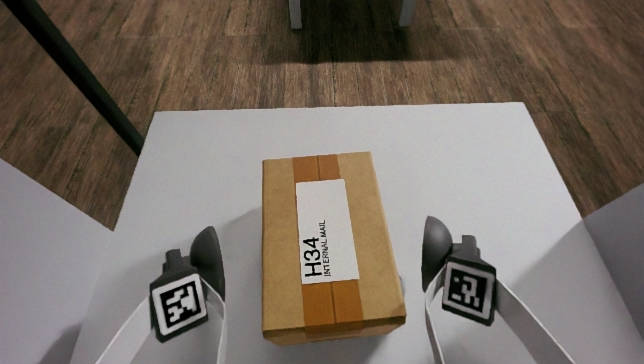

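Scene clock: 378.97 s.
r1.base_odometry: x=-0.173 y=-0.805 heading=+0.160 (m, m, rad; r1's odometry frame)
r1.turned_by_wheels: +0.000 (rad since the last result)
r1.turned_by_imu: +0.001 (rad since the last result)
r1.base_tilt: forward=+1.5 right=-0.6 (deg)
r1.lidar_m: 1.23 2.45 1.80 1.73 0.88 0.65 0.63 0.65 0.89 2.42 3.16 1.08
r1.head_depth_mm: 3817 - - 1440 2010 1645 1362 / 3692 3980 - 1361 2183 1672 1358 / 3522 3781 2229 1360 2185 1660 1352 / 3370 3647 2230 1275 1998 1567 1354 / 3262 3521 2204 1586 2070 1676 1354 / 3200 3398 3628 2910 2142 1661 1361 / 3050 3295 3530 3072 2165 1671 1361
r1.base_status: not commanded
r1.joint_positions: lift_m=+1.068 arm_m=+0.020 wrist_yaw_rad=-0.001 wrist_pitch_rad=-0.863 wrist_roll_rad=+0.020 gripper_m=+0.105 head_pan_rad=-0.357 head_tilt_rad=-0.409
r1.joint_status: all done
r1.motor_effort: left_wheel=-2(2) right_wheel=+2(2) lift_m=+27(28) arm_m=-2(3) wrist_yaw_rad=+1(1) wrist_pitch_rad=+6(6) wrist_roll_rad=+0(0) gripper_m=+0(0) head_pan_rad=+3(4) head_tilt_rad=+6(5) (%)
r1.hand_pose: x=-0.0217 y=-0.3135 z=+0.9962 quat_wxyz=(+0.636, +0.293, -0.648, -0.299) (m; r1's base frame)
r1.wrist_depth_mm: - - - - - - 720 / - - - - - - 721 / - - - - - - 708 / - - - - - - 696 / - - - - - - 711 / - - - - - 918 706 / - - - - - - 708
r2.base_odometry: x=-0.566 y=+0.231 heading=-1.929 (m, m, rad; r2's odometry frame)
r2.turned_by_wheels: +0.000 (rad since the last result)
r2.turned_by_imu: +0.000 (rad since the last result)
r2.base_tilt: forward=-0.6 right=+0.0 (deg)
r2.lidar_m: 2.15 2.23 3.04 3.69 3.68 2.68 2.26 0.85 0.62 0.60 0.62 0.85
r2.head_depth_mm: - 621 - 646 667 785 897 / - - 3271 823 620 784 897 / - - - 785 619 786 898 / - - 2454 721 617 785 897 / - - 3890 815 615 785 899 / 557 564 579 639 668 786 896 / 480 524 573 630 700 784 897
r2.base_status: not commanded
r2.joint_positions: lift_m=+1.002 arm_m=+0.418 wrist_yaw_rad=+0.037 wrist_pitch_rad=-0.861 wrist_roll_rad=-0.004 gripper_m=+0.021 head_pan_rad=-1.563 head_tilt_rad=-0.494
r2.joint_status: all done
r2.motor_effort: left_wheel=-4(5) right_wheel=+2(2) lift_m=+10(11) arm_m=+3(2) wrist_yaw_rad=+2(2) wrist_pitch_rad=+7(7) wrist_roll_rad=+1(0) gripper_m=-18(90) head_pan_rad=-2(2) head_tilt_rad=-4(4) (%)
r2.hand_pose: x=-0.0161 y=-0.7113 z=+0.9304 quat_wxyz=(+0.649, +0.308, -0.635, -0.283) (m; r2's base frame)
r2.wrist_depth_mm: - - - - - - - / - - - - - - - / - 930 241 241 240 240 - / - 227 217 156 215 217 - / 161 198 197 143 194 196 188 / 161 182 133 131 135 180 176 / 159 166 163 133 163 165 165
pictures: r1_head_camera (sideways: a quarter turn clockwise sets it upright), r2_wrist_camera
Images, in order (width x height): r1_head_camera 896x504, r2_wrist_camera 644x364.

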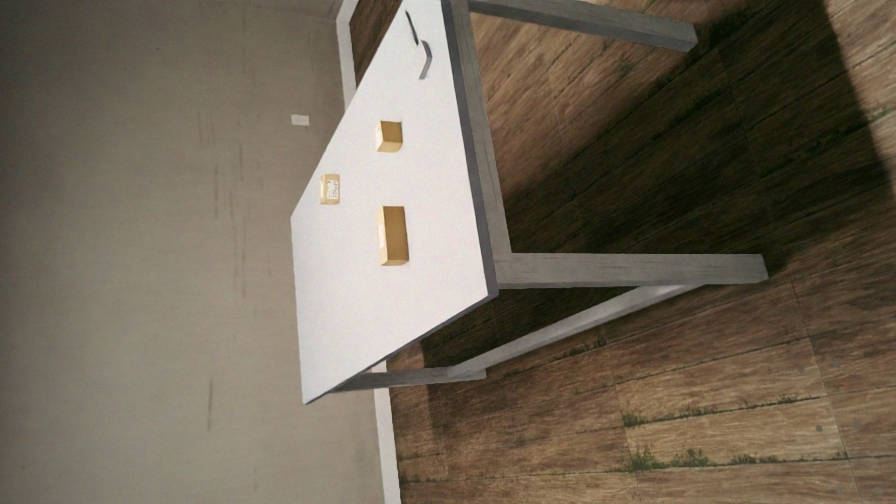

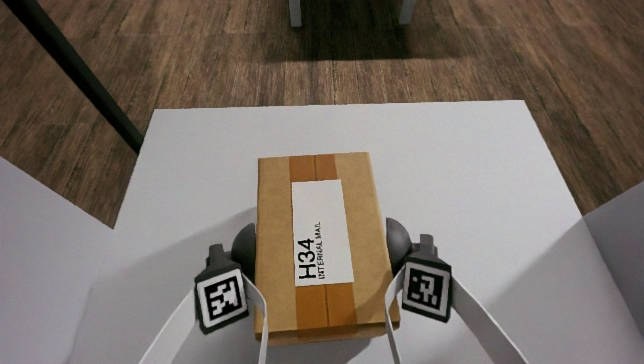

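Request:
{"op": "execute_actions", "data": {"actions": [{"r2": {"joints": {"lift_m": 1.04, "arm_m": 0.14}}}], "cameras": []}}

Request:
{"op": "execute_actions", "data": {"actions": [{"r2": {"base": {"rotate_rad": 1.745}, "joints": {"lift_m": 0.72, "arm_m": 0.0, "wrist_pitch_rad": -0.4, "head_pan_rad": 0.0, "head_tilt_rad": -0.3}}}], "cameras": []}}

Request:
{"op": "execute_actions", "data": {"actions": [{"r2": {"base": {"translate_m": 0.45}, "joints": {"lift_m": 0.285, "wrist_yaw_rad": 2.65}}}], "cameras": []}}

Request:
{"op": "execute_actions", "data": {"actions": [{"r2": {"base": {"translate_m": 1.0}}}], "cameras": []}}

Request:
{"op": "execute_actions", "data": {"actions": [{"r2": {"base": {"translate_m": 1.0}}}], "cameras": ["r2_head_camera", "r2_wrist_camera"]}}

Scene clock: 384.47 s.
r1.base_odometry: x=-0.173 y=-0.805 heading=+0.160 (m, m, rad; r1's odometry frame)
r1.turned_by_wheels: +0.000 (rad since the last result)
r1.turned_by_imu: +0.001 (rad since the last result)
r1.base_tilt: forward=+1.5 right=-0.6 (deg)
r1.lidar_m: 1.22 2.45 1.80 1.74 0.88 0.65 0.63 0.65 0.89 2.41 3.16 1.07
r1.head_depth_mm: 3805 - - 1451 2003 1645 1356 / 3672 3963 - 1360 2163 1660 1361 / 3467 3863 2240 1357 2172 1673 1353 / 3434 3648 2222 1269 1997 1571 1359 / 3298 3550 2204 1584 2089 1656 1358 / 3148 3424 3558 2917 2161 1667 1354 / 3068 3304 3547 3063 2169 1668 1354
r1.base_status: not commanded
r1.joint_positions: lift_m=+1.068 arm_m=+0.020 wrist_yaw_rad=-0.001 wrist_pitch_rad=-0.863 wrist_roll_rad=+0.020 gripper_m=+0.105 head_pan_rad=-0.357 head_tilt_rad=-0.409
r1.joint_status: not commanded
r1.motor_effort: left_wheel=-2(2) right_wheel=+2(2) lift_m=+27(27) arm_m=-3(2) wrist_yaw_rad=+1(1) wrist_pitch_rad=+6(6) wrist_roll_rad=+0(0) gripper_m=+0(0) head_pan_rad=+4(3) head_tilt_rad=+6(5) (%)
r1.hand_pose: x=-0.0217 y=-0.3135 z=+0.9962 quat_wxyz=(+0.636, +0.293, -0.648, -0.299) (m; r1's base frame)
r1.wrist_depth_mm: - - - - - - 716 / - - - - - - 709 / - - - - - - 716 / - - - - - - 705 / - - - - - - 712 / - - - - - 917 713 / - - - - - - 712
r2.base_odometry: x=-0.566 y=+0.231 heading=-1.929 (m, m, rad; r2's odometry frame)
r2.turned_by_wheels: +0.000 (rad since the last result)
r2.turned_by_imu: +0.000 (rad since the last result)
r2.base_tilt: forward=-0.6 right=+0.0 (deg)
r2.lidar_m: 2.15 2.23 3.05 3.68 3.68 2.68 2.26 0.85 0.62 0.60 0.62 0.86
r2.head_depth_mm: - 623 - - 645 787 897 / - - - - 600 786 897 / - - - - - 786 897 / - 3154 3427 780 - 786 895 / - - 3911 816 616 788 898 / 557 565 579 640 667 784 898 / 481 524 573 631 699 787 898
r2.base_status: not commanded
r2.joint_positions: lift_m=+1.039 arm_m=+0.140 wrist_yaw_rad=+0.038 wrist_pitch_rad=-0.863 wrist_roll_rad=-0.004 gripper_m=+0.021 head_pan_rad=-1.563 head_tilt_rad=-0.494
r2.joint_status: all done
r2.motor_effort: left_wheel=-4(4) right_wheel=+3(2) lift_m=+43(45) arm_m=-2(3) wrist_yaw_rad=+2(2) wrist_pitch_rad=+8(7) wrist_roll_rad=+1(1) gripper_m=-18(18) head_pan_rad=-3(2) head_tilt_rad=-4(4) (%)
r2.hand_pose: x=-0.0160 y=-0.4334 z=+0.9676 quat_wxyz=(+0.649, +0.309, -0.635, -0.283) (m; r2's base frame)
r2.wrist_depth_mm: 228 234 373 372 373 276 237 / 268 271 326 327 325 291 284 / 326 315 291 289 286 304 352 / 411 399 261 156 258 265 450 / 563 578 260 143 264 632 637 / 899 901 133 131 135 - - / - - 953 134 964 - -
pictures: none
No camera images: the call's "cameras" was empty. Leave "cameras" out to get every camera's image.

Scene clock: 388.20 s.
r1.base_odometry: x=-0.173 y=-0.805 heading=+0.160 (m, m, rad; r1's odometry frame)
r1.turned_by_wheels: +0.000 (rad since the last result)
r1.turned_by_imu: +0.001 (rad since the last result)
r1.base_tilt: forward=+1.5 right=-0.5 (deg)
r1.lidar_m: 1.23 2.44 1.80 1.74 0.89 0.65 0.63 0.65 0.90 2.41 3.16 1.08
r1.head_depth_mm: 3781 - - 1441 1991 1646 1364 / 3655 3964 - 1360 2164 1660 1358 / 3552 3798 2241 1362 2173 1663 1361 / 3415 3686 2238 1277 1986 1560 1361 / 3248 3508 2229 1581 2087 1666 1355 / 3150 3405 3660 2940 2160 1660 1353 / 3051 3303 3557 3073 2179 1664 1355
r1.base_status: not commanded
r1.joint_positions: lift_m=+1.068 arm_m=+0.020 wrist_yaw_rad=-0.001 wrist_pitch_rad=-0.863 wrist_roll_rad=+0.020 gripper_m=+0.105 head_pan_rad=-0.357 head_tilt_rad=-0.409
r1.joint_status: not commanded
r1.motor_effort: left_wheel=-2(2) right_wheel=+1(2) lift_m=+27(27) arm_m=-3(3) wrist_yaw_rad=+1(1) wrist_pitch_rad=+6(6) wrist_roll_rad=+0(0) gripper_m=+0(0) head_pan_rad=+4(3) head_tilt_rad=+6(5) (%)
r1.hand_pose: x=-0.0217 y=-0.3135 z=+0.9962 quat_wxyz=(+0.636, +0.293, -0.648, -0.299) (m; r1's base frame)
r1.wrist_depth_mm: - - - - - - 713 / - - - - - - 709 / - - - - - - 714 / - - - - - - 717 / - - - - - - 694 / - - - - - 987 707 / - - - - - - 714
r2.base_odometry: x=-0.566 y=+0.231 heading=-0.184 (m, m, rad; r2's odometry frame)
r2.turned_by_wheels: +1.745 (rad since the last result)
r2.turned_by_imu: +1.775 (rad since the last result)
r2.base_tilt: forward=-0.6 right=+0.0 (deg)
r2.lidar_m: 3.69 3.19 2.60 1.41 0.73 0.60 0.60 0.67 1.06 2.15 2.38 3.70
r2.head_depth_mm: 3150 3271 3447 3616 2676 1983 1579 / 3187 3338 3489 3642 2661 1982 1572 / 3211 3362 3523 3680 2644 1963 1559 / 3258 3391 3554 3791 2667 1955 1563 / 3306 3470 3672 3784 2624 1955 1561 / 3388 3543 3727 3857 2638 1957 1560 / 3408 3605 3806 - 2629 1948 1550
r2.base_status: done
r2.joint_positions: lift_m=+0.721 arm_m=+0.000 wrist_yaw_rad=+0.038 wrist_pitch_rad=-0.432 wrist_roll_rad=-0.004 gripper_m=+0.021 head_pan_rad=-0.007 head_tilt_rad=-0.310
r2.joint_status: all done
r2.motor_effort: left_wheel=-5(10) right_wheel=+3(6) lift_m=+11(37) arm_m=-2(4) wrist_yaw_rad=+1(1) wrist_pitch_rad=+18(19) wrist_roll_rad=+0(1) gripper_m=-18(18) head_pan_rad=+3(32) head_tilt_rad=+5(27) (%)
r2.hand_pose: x=-0.0131 y=-0.3676 z=+0.7302 quat_wxyz=(+0.695, +0.165, -0.686, -0.138) (m; r2's base frame)
r2.wrist_depth_mm: - - - - - - 886 / - - - - - - 883 / - - - - - - 871 / - - - 156 - - 857 / - - - 143 - - 830 / - - 133 131 134 - 811 / 872 898 834 133 823 842 794
pictures: none
No camera images: the call's "cameras" was empty. Leave "cameras" out to get every camera's image.

Scene clock: 393.97 s.
r1.base_odometry: x=-0.173 y=-0.805 heading=+0.160 (m, m, rad; r1's odometry frame)
r1.turned_by_wheels: +0.000 (rad since the last result)
r1.turned_by_imu: +0.002 (rad since the last result)
r1.base_tilt: forward=+1.5 right=-0.6 (deg)
r1.lidar_m: 1.22 2.45 1.80 1.74 0.88 0.65 0.63 0.65 0.89 2.41 3.18 1.08
r1.head_depth_mm: 3790 - - 1432 2001 1639 1366 / 3638 3957 - 1362 2188 1677 1357 / 3530 3807 2212 1353 2168 1669 1354 / 3445 3620 2240 1279 1994 1557 1359 / 3297 3507 2220 1571 2054 1673 1353 / 3190 3462 3643 2921 2149 1657 1357 / 3079 3241 3576 3118 2166 1667 1362
r1.base_status: not commanded
r1.joint_positions: lift_m=+1.068 arm_m=+0.020 wrist_yaw_rad=-0.001 wrist_pitch_rad=-0.863 wrist_roll_rad=+0.020 gripper_m=+0.105 head_pan_rad=-0.357 head_tilt_rad=-0.409
r1.joint_status: not commanded
r1.motor_effort: left_wheel=-2(1) right_wheel=+2(2) lift_m=+27(27) arm_m=-3(3) wrist_yaw_rad=+1(1) wrist_pitch_rad=+6(6) wrist_roll_rad=+0(0) gripper_m=+0(1) head_pan_rad=+5(3) head_tilt_rad=+5(6) (%)
r1.hand_pose: x=-0.0217 y=-0.3135 z=+0.9962 quat_wxyz=(+0.636, +0.293, -0.648, -0.299) (m; r1's base frame)
r1.wrist_depth_mm: - - - - - - 718 / - - - - - - 709 / - - - - - - 706 / - - - - - - 722 / - - - - - - 708 / - - - - - 928 708 / - - - - - - 712
r2.base_odometry: x=-0.124 y=+0.149 heading=-0.184 (m, m, rad; r2's odometry frame)
r2.turned_by_wheels: +0.000 (rad since the last result)
r2.turned_by_imu: +0.005 (rad since the last result)
r2.base_tilt: forward=-0.5 right=+0.0 (deg)
r2.lidar_m: 3.25 3.05 2.51 2.38 1.27 1.04 1.04 1.16 1.84 2.23 2.47 3.27
r2.head_depth_mm: 2765 2907 3043 3186 2688 1983 1574 / 2793 2924 3044 3240 2666 1975 1572 / 2857 2965 3108 3348 2674 1990 1567 / 2896 3057 3143 3348 2656 1968 1571 / 2937 3051 3240 3384 2634 1961 1560 / 2971 3126 3271 3497 2656 1954 1559 / 2991 3189 3368 3493 2617 1957 1555
r2.base_status: done
r2.joint_positions: lift_m=+0.286 arm_m=+0.000 wrist_yaw_rad=+2.647 wrist_pitch_rad=-0.432 wrist_roll_rad=-0.004 gripper_m=+0.021 head_pan_rad=-0.007 head_tilt_rad=-0.309
r2.joint_status: all done
r2.motor_effort: left_wheel=-4(13) right_wheel=+2(7) lift_m=+11(10) arm_m=-2(3) wrist_yaw_rad=+2(7) wrist_pitch_rad=+18(18) wrist_roll_rad=+0(0) gripper_m=-18(18) head_pan_rad=+3(2) head_tilt_rad=+5(6) (%)
r2.hand_pose: x=+0.0844 y=+0.0507 z=+0.2953 quat_wxyz=(+0.316, +0.705, -0.021, +0.634) (m; r2's base frame)
r2.wrist_depth_mm: - - - - - - - / - - - - - - - / - - - 988 943 935 940 / 769 743 740 156 718 720 703 / 595 591 599 143 577 577 571 / - 504 133 131 134 481 476 / - 458 125 133 401 414 413
pictures: none
No camera images: the call's "cameras" was empty. Leave "cameras" out to get every camera's image.

Scene clock: 399.00 s.
r1.base_odometry: x=-0.173 y=-0.805 heading=+0.160 (m, m, rad; r1's odometry frame)
r1.turned_by_wheels: +0.000 (rad since the last result)
r1.turned_by_imu: +0.001 (rad since the last result)
r1.base_tilt: forward=+1.5 right=-0.6 (deg)
r1.lidar_m: 1.22 2.44 1.80 1.73 0.88 0.65 0.63 0.65 0.89 2.42 3.16 1.07
r1.head_depth_mm: 3746 - - 1435 2011 1643 1360 / 3726 - - 1363 2178 1674 1357 / 3521 3780 2217 1361 2175 1670 1355 / 3428 3649 2237 1277 1982 1556 1366 / 3275 3525 2222 1579 2065 1668 1352 / 3174 3401 3625 2924 2170 1666 1361 / 3045 3264 3550 3072 2162 1658 1359
r1.base_status: not commanded
r1.joint_positions: lift_m=+1.068 arm_m=+0.020 wrist_yaw_rad=-0.001 wrist_pitch_rad=-0.863 wrist_roll_rad=+0.020 gripper_m=+0.105 head_pan_rad=-0.357 head_tilt_rad=-0.409
r1.joint_status: not commanded
r1.motor_effort: left_wheel=-2(2) right_wheel=+2(2) lift_m=+27(27) arm_m=-3(3) wrist_yaw_rad=+1(1) wrist_pitch_rad=+6(6) wrist_roll_rad=+0(0) gripper_m=+0(0) head_pan_rad=+3(4) head_tilt_rad=+5(5) (%)
r1.hand_pose: x=-0.0217 y=-0.3135 z=+0.9962 quat_wxyz=(+0.636, +0.293, -0.648, -0.299) (m; r1's base frame)
r1.wrist_depth_mm: - - - - - - 717 / - - - - - - 705 / - - - - - - 721 / - - - - - - 726 / - - - - - - 719 / - - - - - 948 704 / - - - - - - 717
r2.base_odometry: x=+0.859 y=-0.035 heading=-0.184 (m, m, rad; r2's odometry frame)
r2.turned_by_wheels: +0.000 (rad since the last result)
r2.turned_by_imu: +0.011 (rad since the last result)
r2.base_tilt: forward=-0.6 right=+0.0 (deg)
r2.lidar_m: 2.28 2.56 2.34 2.31 2.41 2.03 2.02 2.25 2.43 2.41 2.69 2.29
r2.head_depth_mm: 1913 2022 2115 2152 2345 1992 1575 / 1945 2063 2162 2192 2379 1988 1567 / 1985 2080 2190 2330 2394 1969 1567 / 2015 2120 2241 2368 2483 1965 1566 / 2053 2145 2286 2400 2516 1969 1554 / 2077 2184 2326 2459 2539 1957 1559 / 2109 2220 2354 2496 2611 1956 1550
r2.base_status: done
r2.joint_positions: lift_m=+0.286 arm_m=+0.000 wrist_yaw_rad=+2.647 wrist_pitch_rad=-0.432 wrist_roll_rad=-0.004 gripper_m=+0.021 head_pan_rad=-0.007 head_tilt_rad=-0.309
r2.joint_status: not commanded
r2.motor_effort: left_wheel=-4(11) right_wheel=+3(9) lift_m=+11(11) arm_m=-2(2) wrist_yaw_rad=+2(2) wrist_pitch_rad=+18(18) wrist_roll_rad=+0(0) gripper_m=-18(18) head_pan_rad=+2(3) head_tilt_rad=+5(5) (%)
r2.hand_pose: x=+0.0844 y=+0.0507 z=+0.2953 quat_wxyz=(+0.316, +0.705, -0.021, +0.634) (m; r2's base frame)
r2.wrist_depth_mm: - - - - - - - / - - - - - - - / - - 961 952 934 958 929 / 759 760 752 157 722 693 698 / 608 603 587 143 581 567 570 / - 504 133 131 135 485 474 / - 453 125 133 407 409 408
pictures: none
No camera images: the call's "cameras" was empty. Leave "cameras" out to get every camera's image.

Scene clock: 403.93 s.
r1.base_odometry: x=-0.173 y=-0.805 heading=+0.160 (m, m, rad; r1's odometry frame)
r1.turned_by_wheels: +0.000 (rad since the last result)
r1.turned_by_imu: +0.001 (rad since the last result)
r1.base_tilt: forward=+1.5 right=-0.6 (deg)
r1.lidar_m: 1.23 2.45 1.80 1.73 0.89 0.65 0.63 0.65 0.89 2.41 3.17 1.08
r1.head_depth_mm: 3700 - - 1437 1998 1638 1362 / 3598 3928 - 1356 2161 1667 1362 / 3538 3816 2232 1361 2168 1666 1362 / 3372 3680 2253 1271 2000 1569 1358 / 3291 3551 2222 1578 2064 1668 1359 / 3223 3418 3630 2920 2146 1674 1357 / 3076 3275 3499 3076 2168 1673 1358
r1.base_status: not commanded
r1.joint_positions: lift_m=+1.068 arm_m=+0.020 wrist_yaw_rad=-0.001 wrist_pitch_rad=-0.863 wrist_roll_rad=+0.020 gripper_m=+0.105 head_pan_rad=-0.357 head_tilt_rad=-0.409
r1.joint_status: not commanded
r1.motor_effort: left_wheel=-2(2) right_wheel=+2(2) lift_m=+26(27) arm_m=-3(3) wrist_yaw_rad=+1(1) wrist_pitch_rad=+6(6) wrist_roll_rad=+0(0) gripper_m=+0(0) head_pan_rad=+3(3) head_tilt_rad=+5(5) (%)
r1.hand_pose: x=-0.0217 y=-0.3135 z=+0.9962 quat_wxyz=(+0.636, +0.293, -0.648, -0.299) (m; r1's base frame)
r1.wrist_depth_mm: - - - - - - 720 / - - - - - - 712 / - - - - - - 731 / - - - - - - 710 / - - - - - - 703 / - - - - - 925 697 / - - - - - - 702
r2.base_odometry: x=+1.842 y=-0.218 heading=-0.185 (m, m, rad; r2's odometry frame)
r2.turned_by_wheels: +0.000 (rad since the last result)
r2.turned_by_imu: +0.011 (rad since the last result)
r2.base_tilt: forward=-0.6 right=+0.1 (deg)
r2.lidar_m: 1.31 1.47 2.14 2.14 2.40 2.99 2.99 3.13 2.62 2.61 1.58 1.31
r2.head_depth_mm: 1085 1141 1198 1260 1123 1424 1487 / 1103 1157 1220 1279 1119 1448 1516 / 1122 1177 1238 1312 1115 1486 1538 / 1141 1199 1270 1343 1111 1517 1562 / 1162 1225 1288 1366 1457 1553 1561 / 1183 1244 1312 1397 1490 1593 1553 / 1203 1271 1340 1427 1520 1631 1547
r2.base_status: done
r2.joint_positions: lift_m=+0.286 arm_m=+0.000 wrist_yaw_rad=+2.647 wrist_pitch_rad=-0.432 wrist_roll_rad=-0.004 gripper_m=+0.021 head_pan_rad=-0.007 head_tilt_rad=-0.308
r2.joint_status: not commanded
r2.motor_effort: left_wheel=-5(11) right_wheel=+2(8) lift_m=+11(11) arm_m=-3(3) wrist_yaw_rad=+2(2) wrist_pitch_rad=+18(18) wrist_roll_rad=+0(1) gripper_m=-18(18) head_pan_rad=+3(2) head_tilt_rad=+5(5) (%)
r2.hand_pose: x=+0.0844 y=+0.0507 z=+0.2953 quat_wxyz=(+0.316, +0.705, -0.021, +0.634) (m; r2's base frame)
r2.wrist_depth_mm: - - - - - - - / - - - - - - - / - - 998 991 959 920 896 / 743 757 744 157 722 725 696 / 611 607 592 143 591 571 559 / - 502 134 131 135 481 475 / - 455 124 133 409 413 409
pictures: r2_head_camera (sideways: a quarter turn clockwise sets it upright), r2_wrist_camera
Images, in order (width x height): r2_head_camera 896x504, r2_wrist_camera 644x364.

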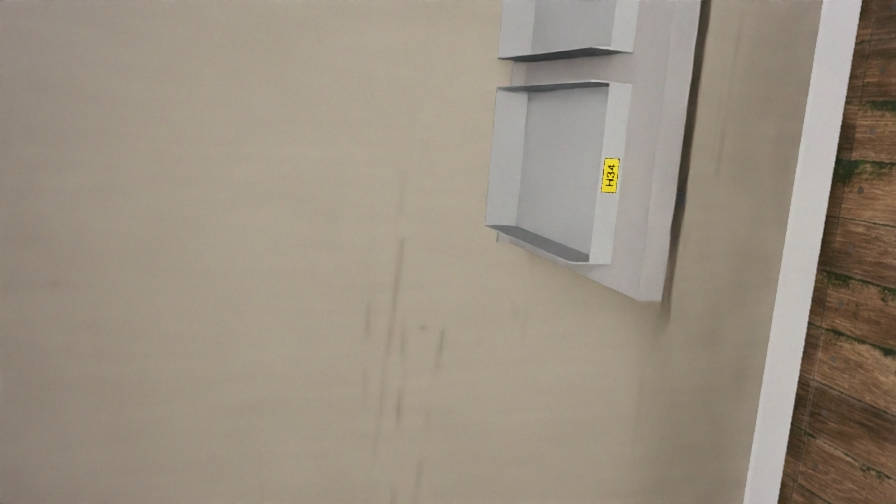

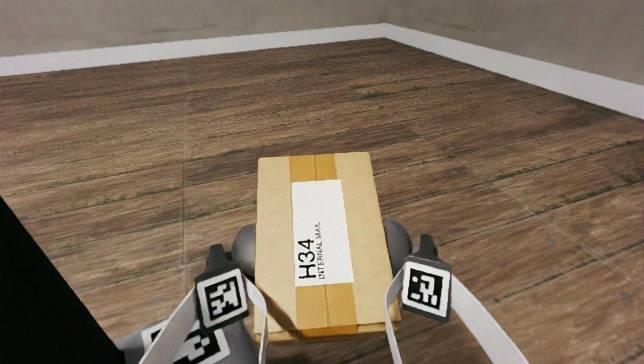

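Request:
{"op": "execute_actions", "data": {"actions": [{"r2": {"base": {"translate_m": 0.46}, "joints": {"lift_m": 0.74}}}], "cameras": []}}

Request:
{"op": "execute_actions", "data": {"actions": [{"r2": {"base": {"rotate_rad": 1.365}, "joints": {"lift_m": 0.955, "wrist_yaw_rad": 0.0, "wrist_pitch_rad": -0.85, "arm_m": 0.09, "head_pan_rad": -1.75, "head_tilt_rad": -0.7}}}], "cameras": ["r2_wrist_camera"]}}

Scene clock: 411.13 s.
r1.base_odometry: x=-0.173 y=-0.805 heading=+0.160 (m, m, rad; r1's odometry frame)
r1.turned_by_wheels: +0.000 (rad since the last result)
r1.turned_by_imu: +0.002 (rad since the last result)
r1.base_tilt: forward=+1.5 right=-0.6 (deg)
r1.lidar_m: 1.22 2.45 1.80 1.74 0.89 0.65 0.63 0.65 0.89 2.41 3.17 1.08
r1.head_depth_mm: 3805 - - 1433 1996 1646 1358 / 3614 3935 - 1363 2169 1669 1356 / 3493 3804 2219 1360 2164 1677 1358 / 3424 3664 2229 1269 1998 1561 1355 / 3256 3545 2225 1571 2088 1667 1357 / 3161 3411 3623 2891 2165 1659 1356 / 3049 3313 3563 3081 2171 1661 1349
r1.base_status: not commanded
r1.joint_positions: lift_m=+1.068 arm_m=+0.020 wrist_yaw_rad=-0.001 wrist_pitch_rad=-0.863 wrist_roll_rad=+0.020 gripper_m=+0.105 head_pan_rad=-0.357 head_tilt_rad=-0.409
r1.joint_status: not commanded
r1.motor_effort: left_wheel=-1(2) right_wheel=+2(2) lift_m=+27(27) arm_m=-2(3) wrist_yaw_rad=+0(1) wrist_pitch_rad=+6(6) wrist_roll_rad=+0(0) gripper_m=+0(0) head_pan_rad=+4(5) head_tilt_rad=+6(5) (%)
r1.hand_pose: x=-0.0217 y=-0.3135 z=+0.9962 quat_wxyz=(+0.636, +0.293, -0.648, -0.299) (m; r1's base frame)
r1.wrist_depth_mm: - - - - - - 719 / - - - - - - 716 / - - - - - - 714 / - - - - - - 703 / - - - - - - 707 / - - - - - 936 700 / - - - - - - 704
r2.base_odometry: x=+2.294 y=-0.303 heading=-0.185 (m, m, rad; r2's odometry frame)
r2.turned_by_wheels: +0.000 (rad since the last result)
r2.turned_by_imu: +0.005 (rad since the last result)
r2.base_tilt: forward=-0.5 right=+0.1 (deg)
r2.lidar_m: 0.86 0.97 1.60 2.04 2.30 3.42 3.43 3.24 2.72 1.91 1.03 0.86
r2.head_depth_mm: 698 736 772 814 861 829 657 / 711 747 786 830 877 826 655 / 724 761 801 848 892 822 654 / 736 775 818 862 918 958 652 / 750 790 832 882 936 1006 1076 / 761 804 852 904 962 1029 1107 / 778 821 866 921 983 1052 1136
r2.base_status: done
r2.joint_positions: lift_m=+0.739 arm_m=+0.000 wrist_yaw_rad=+2.647 wrist_pitch_rad=-0.432 wrist_roll_rad=-0.004 gripper_m=+0.021 head_pan_rad=-0.007 head_tilt_rad=-0.308
r2.joint_status: all done
r2.motor_effort: left_wheel=-4(16) right_wheel=+2(8) lift_m=+43(45) arm_m=-2(3) wrist_yaw_rad=+2(2) wrist_pitch_rad=+18(18) wrist_roll_rad=+1(0) gripper_m=-18(18) head_pan_rad=+2(2) head_tilt_rad=+5(5) (%)
r2.hand_pose: x=+0.0844 y=+0.0508 z=+0.7488 quat_wxyz=(+0.316, +0.705, -0.021, +0.634) (m; r2's base frame)
r2.wrist_depth_mm: - - - - - 874 679 / - - - - - 914 714 / - - - - - 938 721 / - - - 156 - - 741 / - - - 143 - - 765 / - - 134 131 135 957 798 / - 919 853 133 861 855 803
pictures: none
No camera images: the call's "cameras" was empty. Leave "cameras" out to get every camera's image.

Scene clock: 414.23 s.
r1.base_odometry: x=-0.173 y=-0.805 heading=+0.160 (m, m, rad; r1's odometry frame)
r1.turned_by_wheels: +0.000 (rad since the last result)
r1.turned_by_imu: +0.001 (rad since the last result)
r1.base_tilt: forward=+1.5 right=-0.6 (deg)
r1.lidar_m: 1.23 2.45 1.80 1.74 0.89 0.65 0.63 0.65 0.89 2.42 3.18 1.07
r1.head_depth_mm: 3757 - - 1441 1989 1651 1361 / 3665 3962 - 1356 2166 1668 1358 / 3523 3758 2233 1366 2168 1662 1354 / 3411 3660 2203 1269 1986 1561 1354 / 3244 3518 2239 1580 2060 1659 1353 / 3180 3450 3595 2929 2156 1663 1351 / 3067 3316 3560 3111 2171 1654 1350
r1.base_status: not commanded
r1.joint_positions: lift_m=+1.068 arm_m=+0.020 wrist_yaw_rad=-0.001 wrist_pitch_rad=-0.863 wrist_roll_rad=+0.020 gripper_m=+0.105 head_pan_rad=-0.357 head_tilt_rad=-0.409
r1.joint_status: not commanded
r1.motor_effort: left_wheel=-2(2) right_wheel=+2(2) lift_m=+27(27) arm_m=-2(3) wrist_yaw_rad=+0(1) wrist_pitch_rad=+6(6) wrist_roll_rad=+0(0) gripper_m=+0(0) head_pan_rad=+4(4) head_tilt_rad=+5(6) (%)
r1.hand_pose: x=-0.0217 y=-0.3135 z=+0.9962 quat_wxyz=(+0.636, +0.293, -0.648, -0.299) (m; r1's base frame)
r1.wrist_depth_mm: - - - - - - 719 / - - - - - - 714 / - - - - - - 712 / - - - - - - 714 / - - - - - - 718 / - - - - - 944 711 / - - - - - - 707
r2.base_odometry: x=+2.294 y=-0.303 heading=+1.180 (m, m, rad; r2's odometry frame)
r2.turned_by_wheels: +1.365 (rad since the last result)
r2.turned_by_imu: +1.388 (rad since the last result)
r2.base_tilt: forward=-0.5 right=+0.1 (deg)
r2.lidar_m: 2.04 2.12 2.89 3.44 3.58 2.80 2.71 1.21 0.89 0.86 0.90 1.23
r2.head_depth_mm: 782 880 958 - - 1390 1212 / 769 863 932 - - 1394 1210 / 757 847 - - - 1387 1208 / 745 831 900 - - 1360 1208 / 734 817 897 - - 1325 1206 / 722 803 886 803 648 1328 1206 / 711 790 883 957 700 1326 1200
r2.base_status: done
r2.joint_positions: lift_m=+0.954 arm_m=+0.090 wrist_yaw_rad=+0.004 wrist_pitch_rad=-0.862 wrist_roll_rad=-0.004 gripper_m=+0.021 head_pan_rad=-1.743 head_tilt_rad=-0.691
r2.joint_status: all done
r2.motor_effort: left_wheel=-4(13) right_wheel=+2(6) lift_m=+43(45) arm_m=+2(4) wrist_yaw_rad=-4(3) wrist_pitch_rad=+7(17) wrist_roll_rad=+0(0) gripper_m=-18(18) head_pan_rad=-3(33) head_tilt_rad=-6(36) (%)
r2.hand_pose: x=-0.0210 y=-0.3833 z=+0.8827 quat_wxyz=(+0.645, +0.297, -0.640, -0.294) (m; r2's base frame)
r2.wrist_depth_mm: 542 537 472 461 431 451 441 / 629 635 404 400 383 381 342 / 750 772 351 356 350 326 347 / 964 968 310 156 312 311 315 / - - 292 142 292 292 296 / - - 133 131 134 - - / 920 927 928 134 940 916 932
pictures: r2_wrist_camera
Images, in order (width x height): r2_wrist_camera 644x364.

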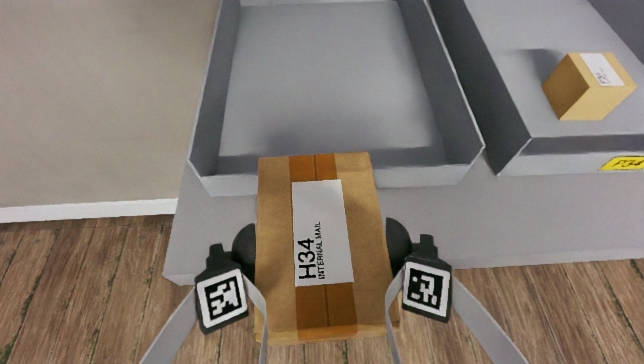

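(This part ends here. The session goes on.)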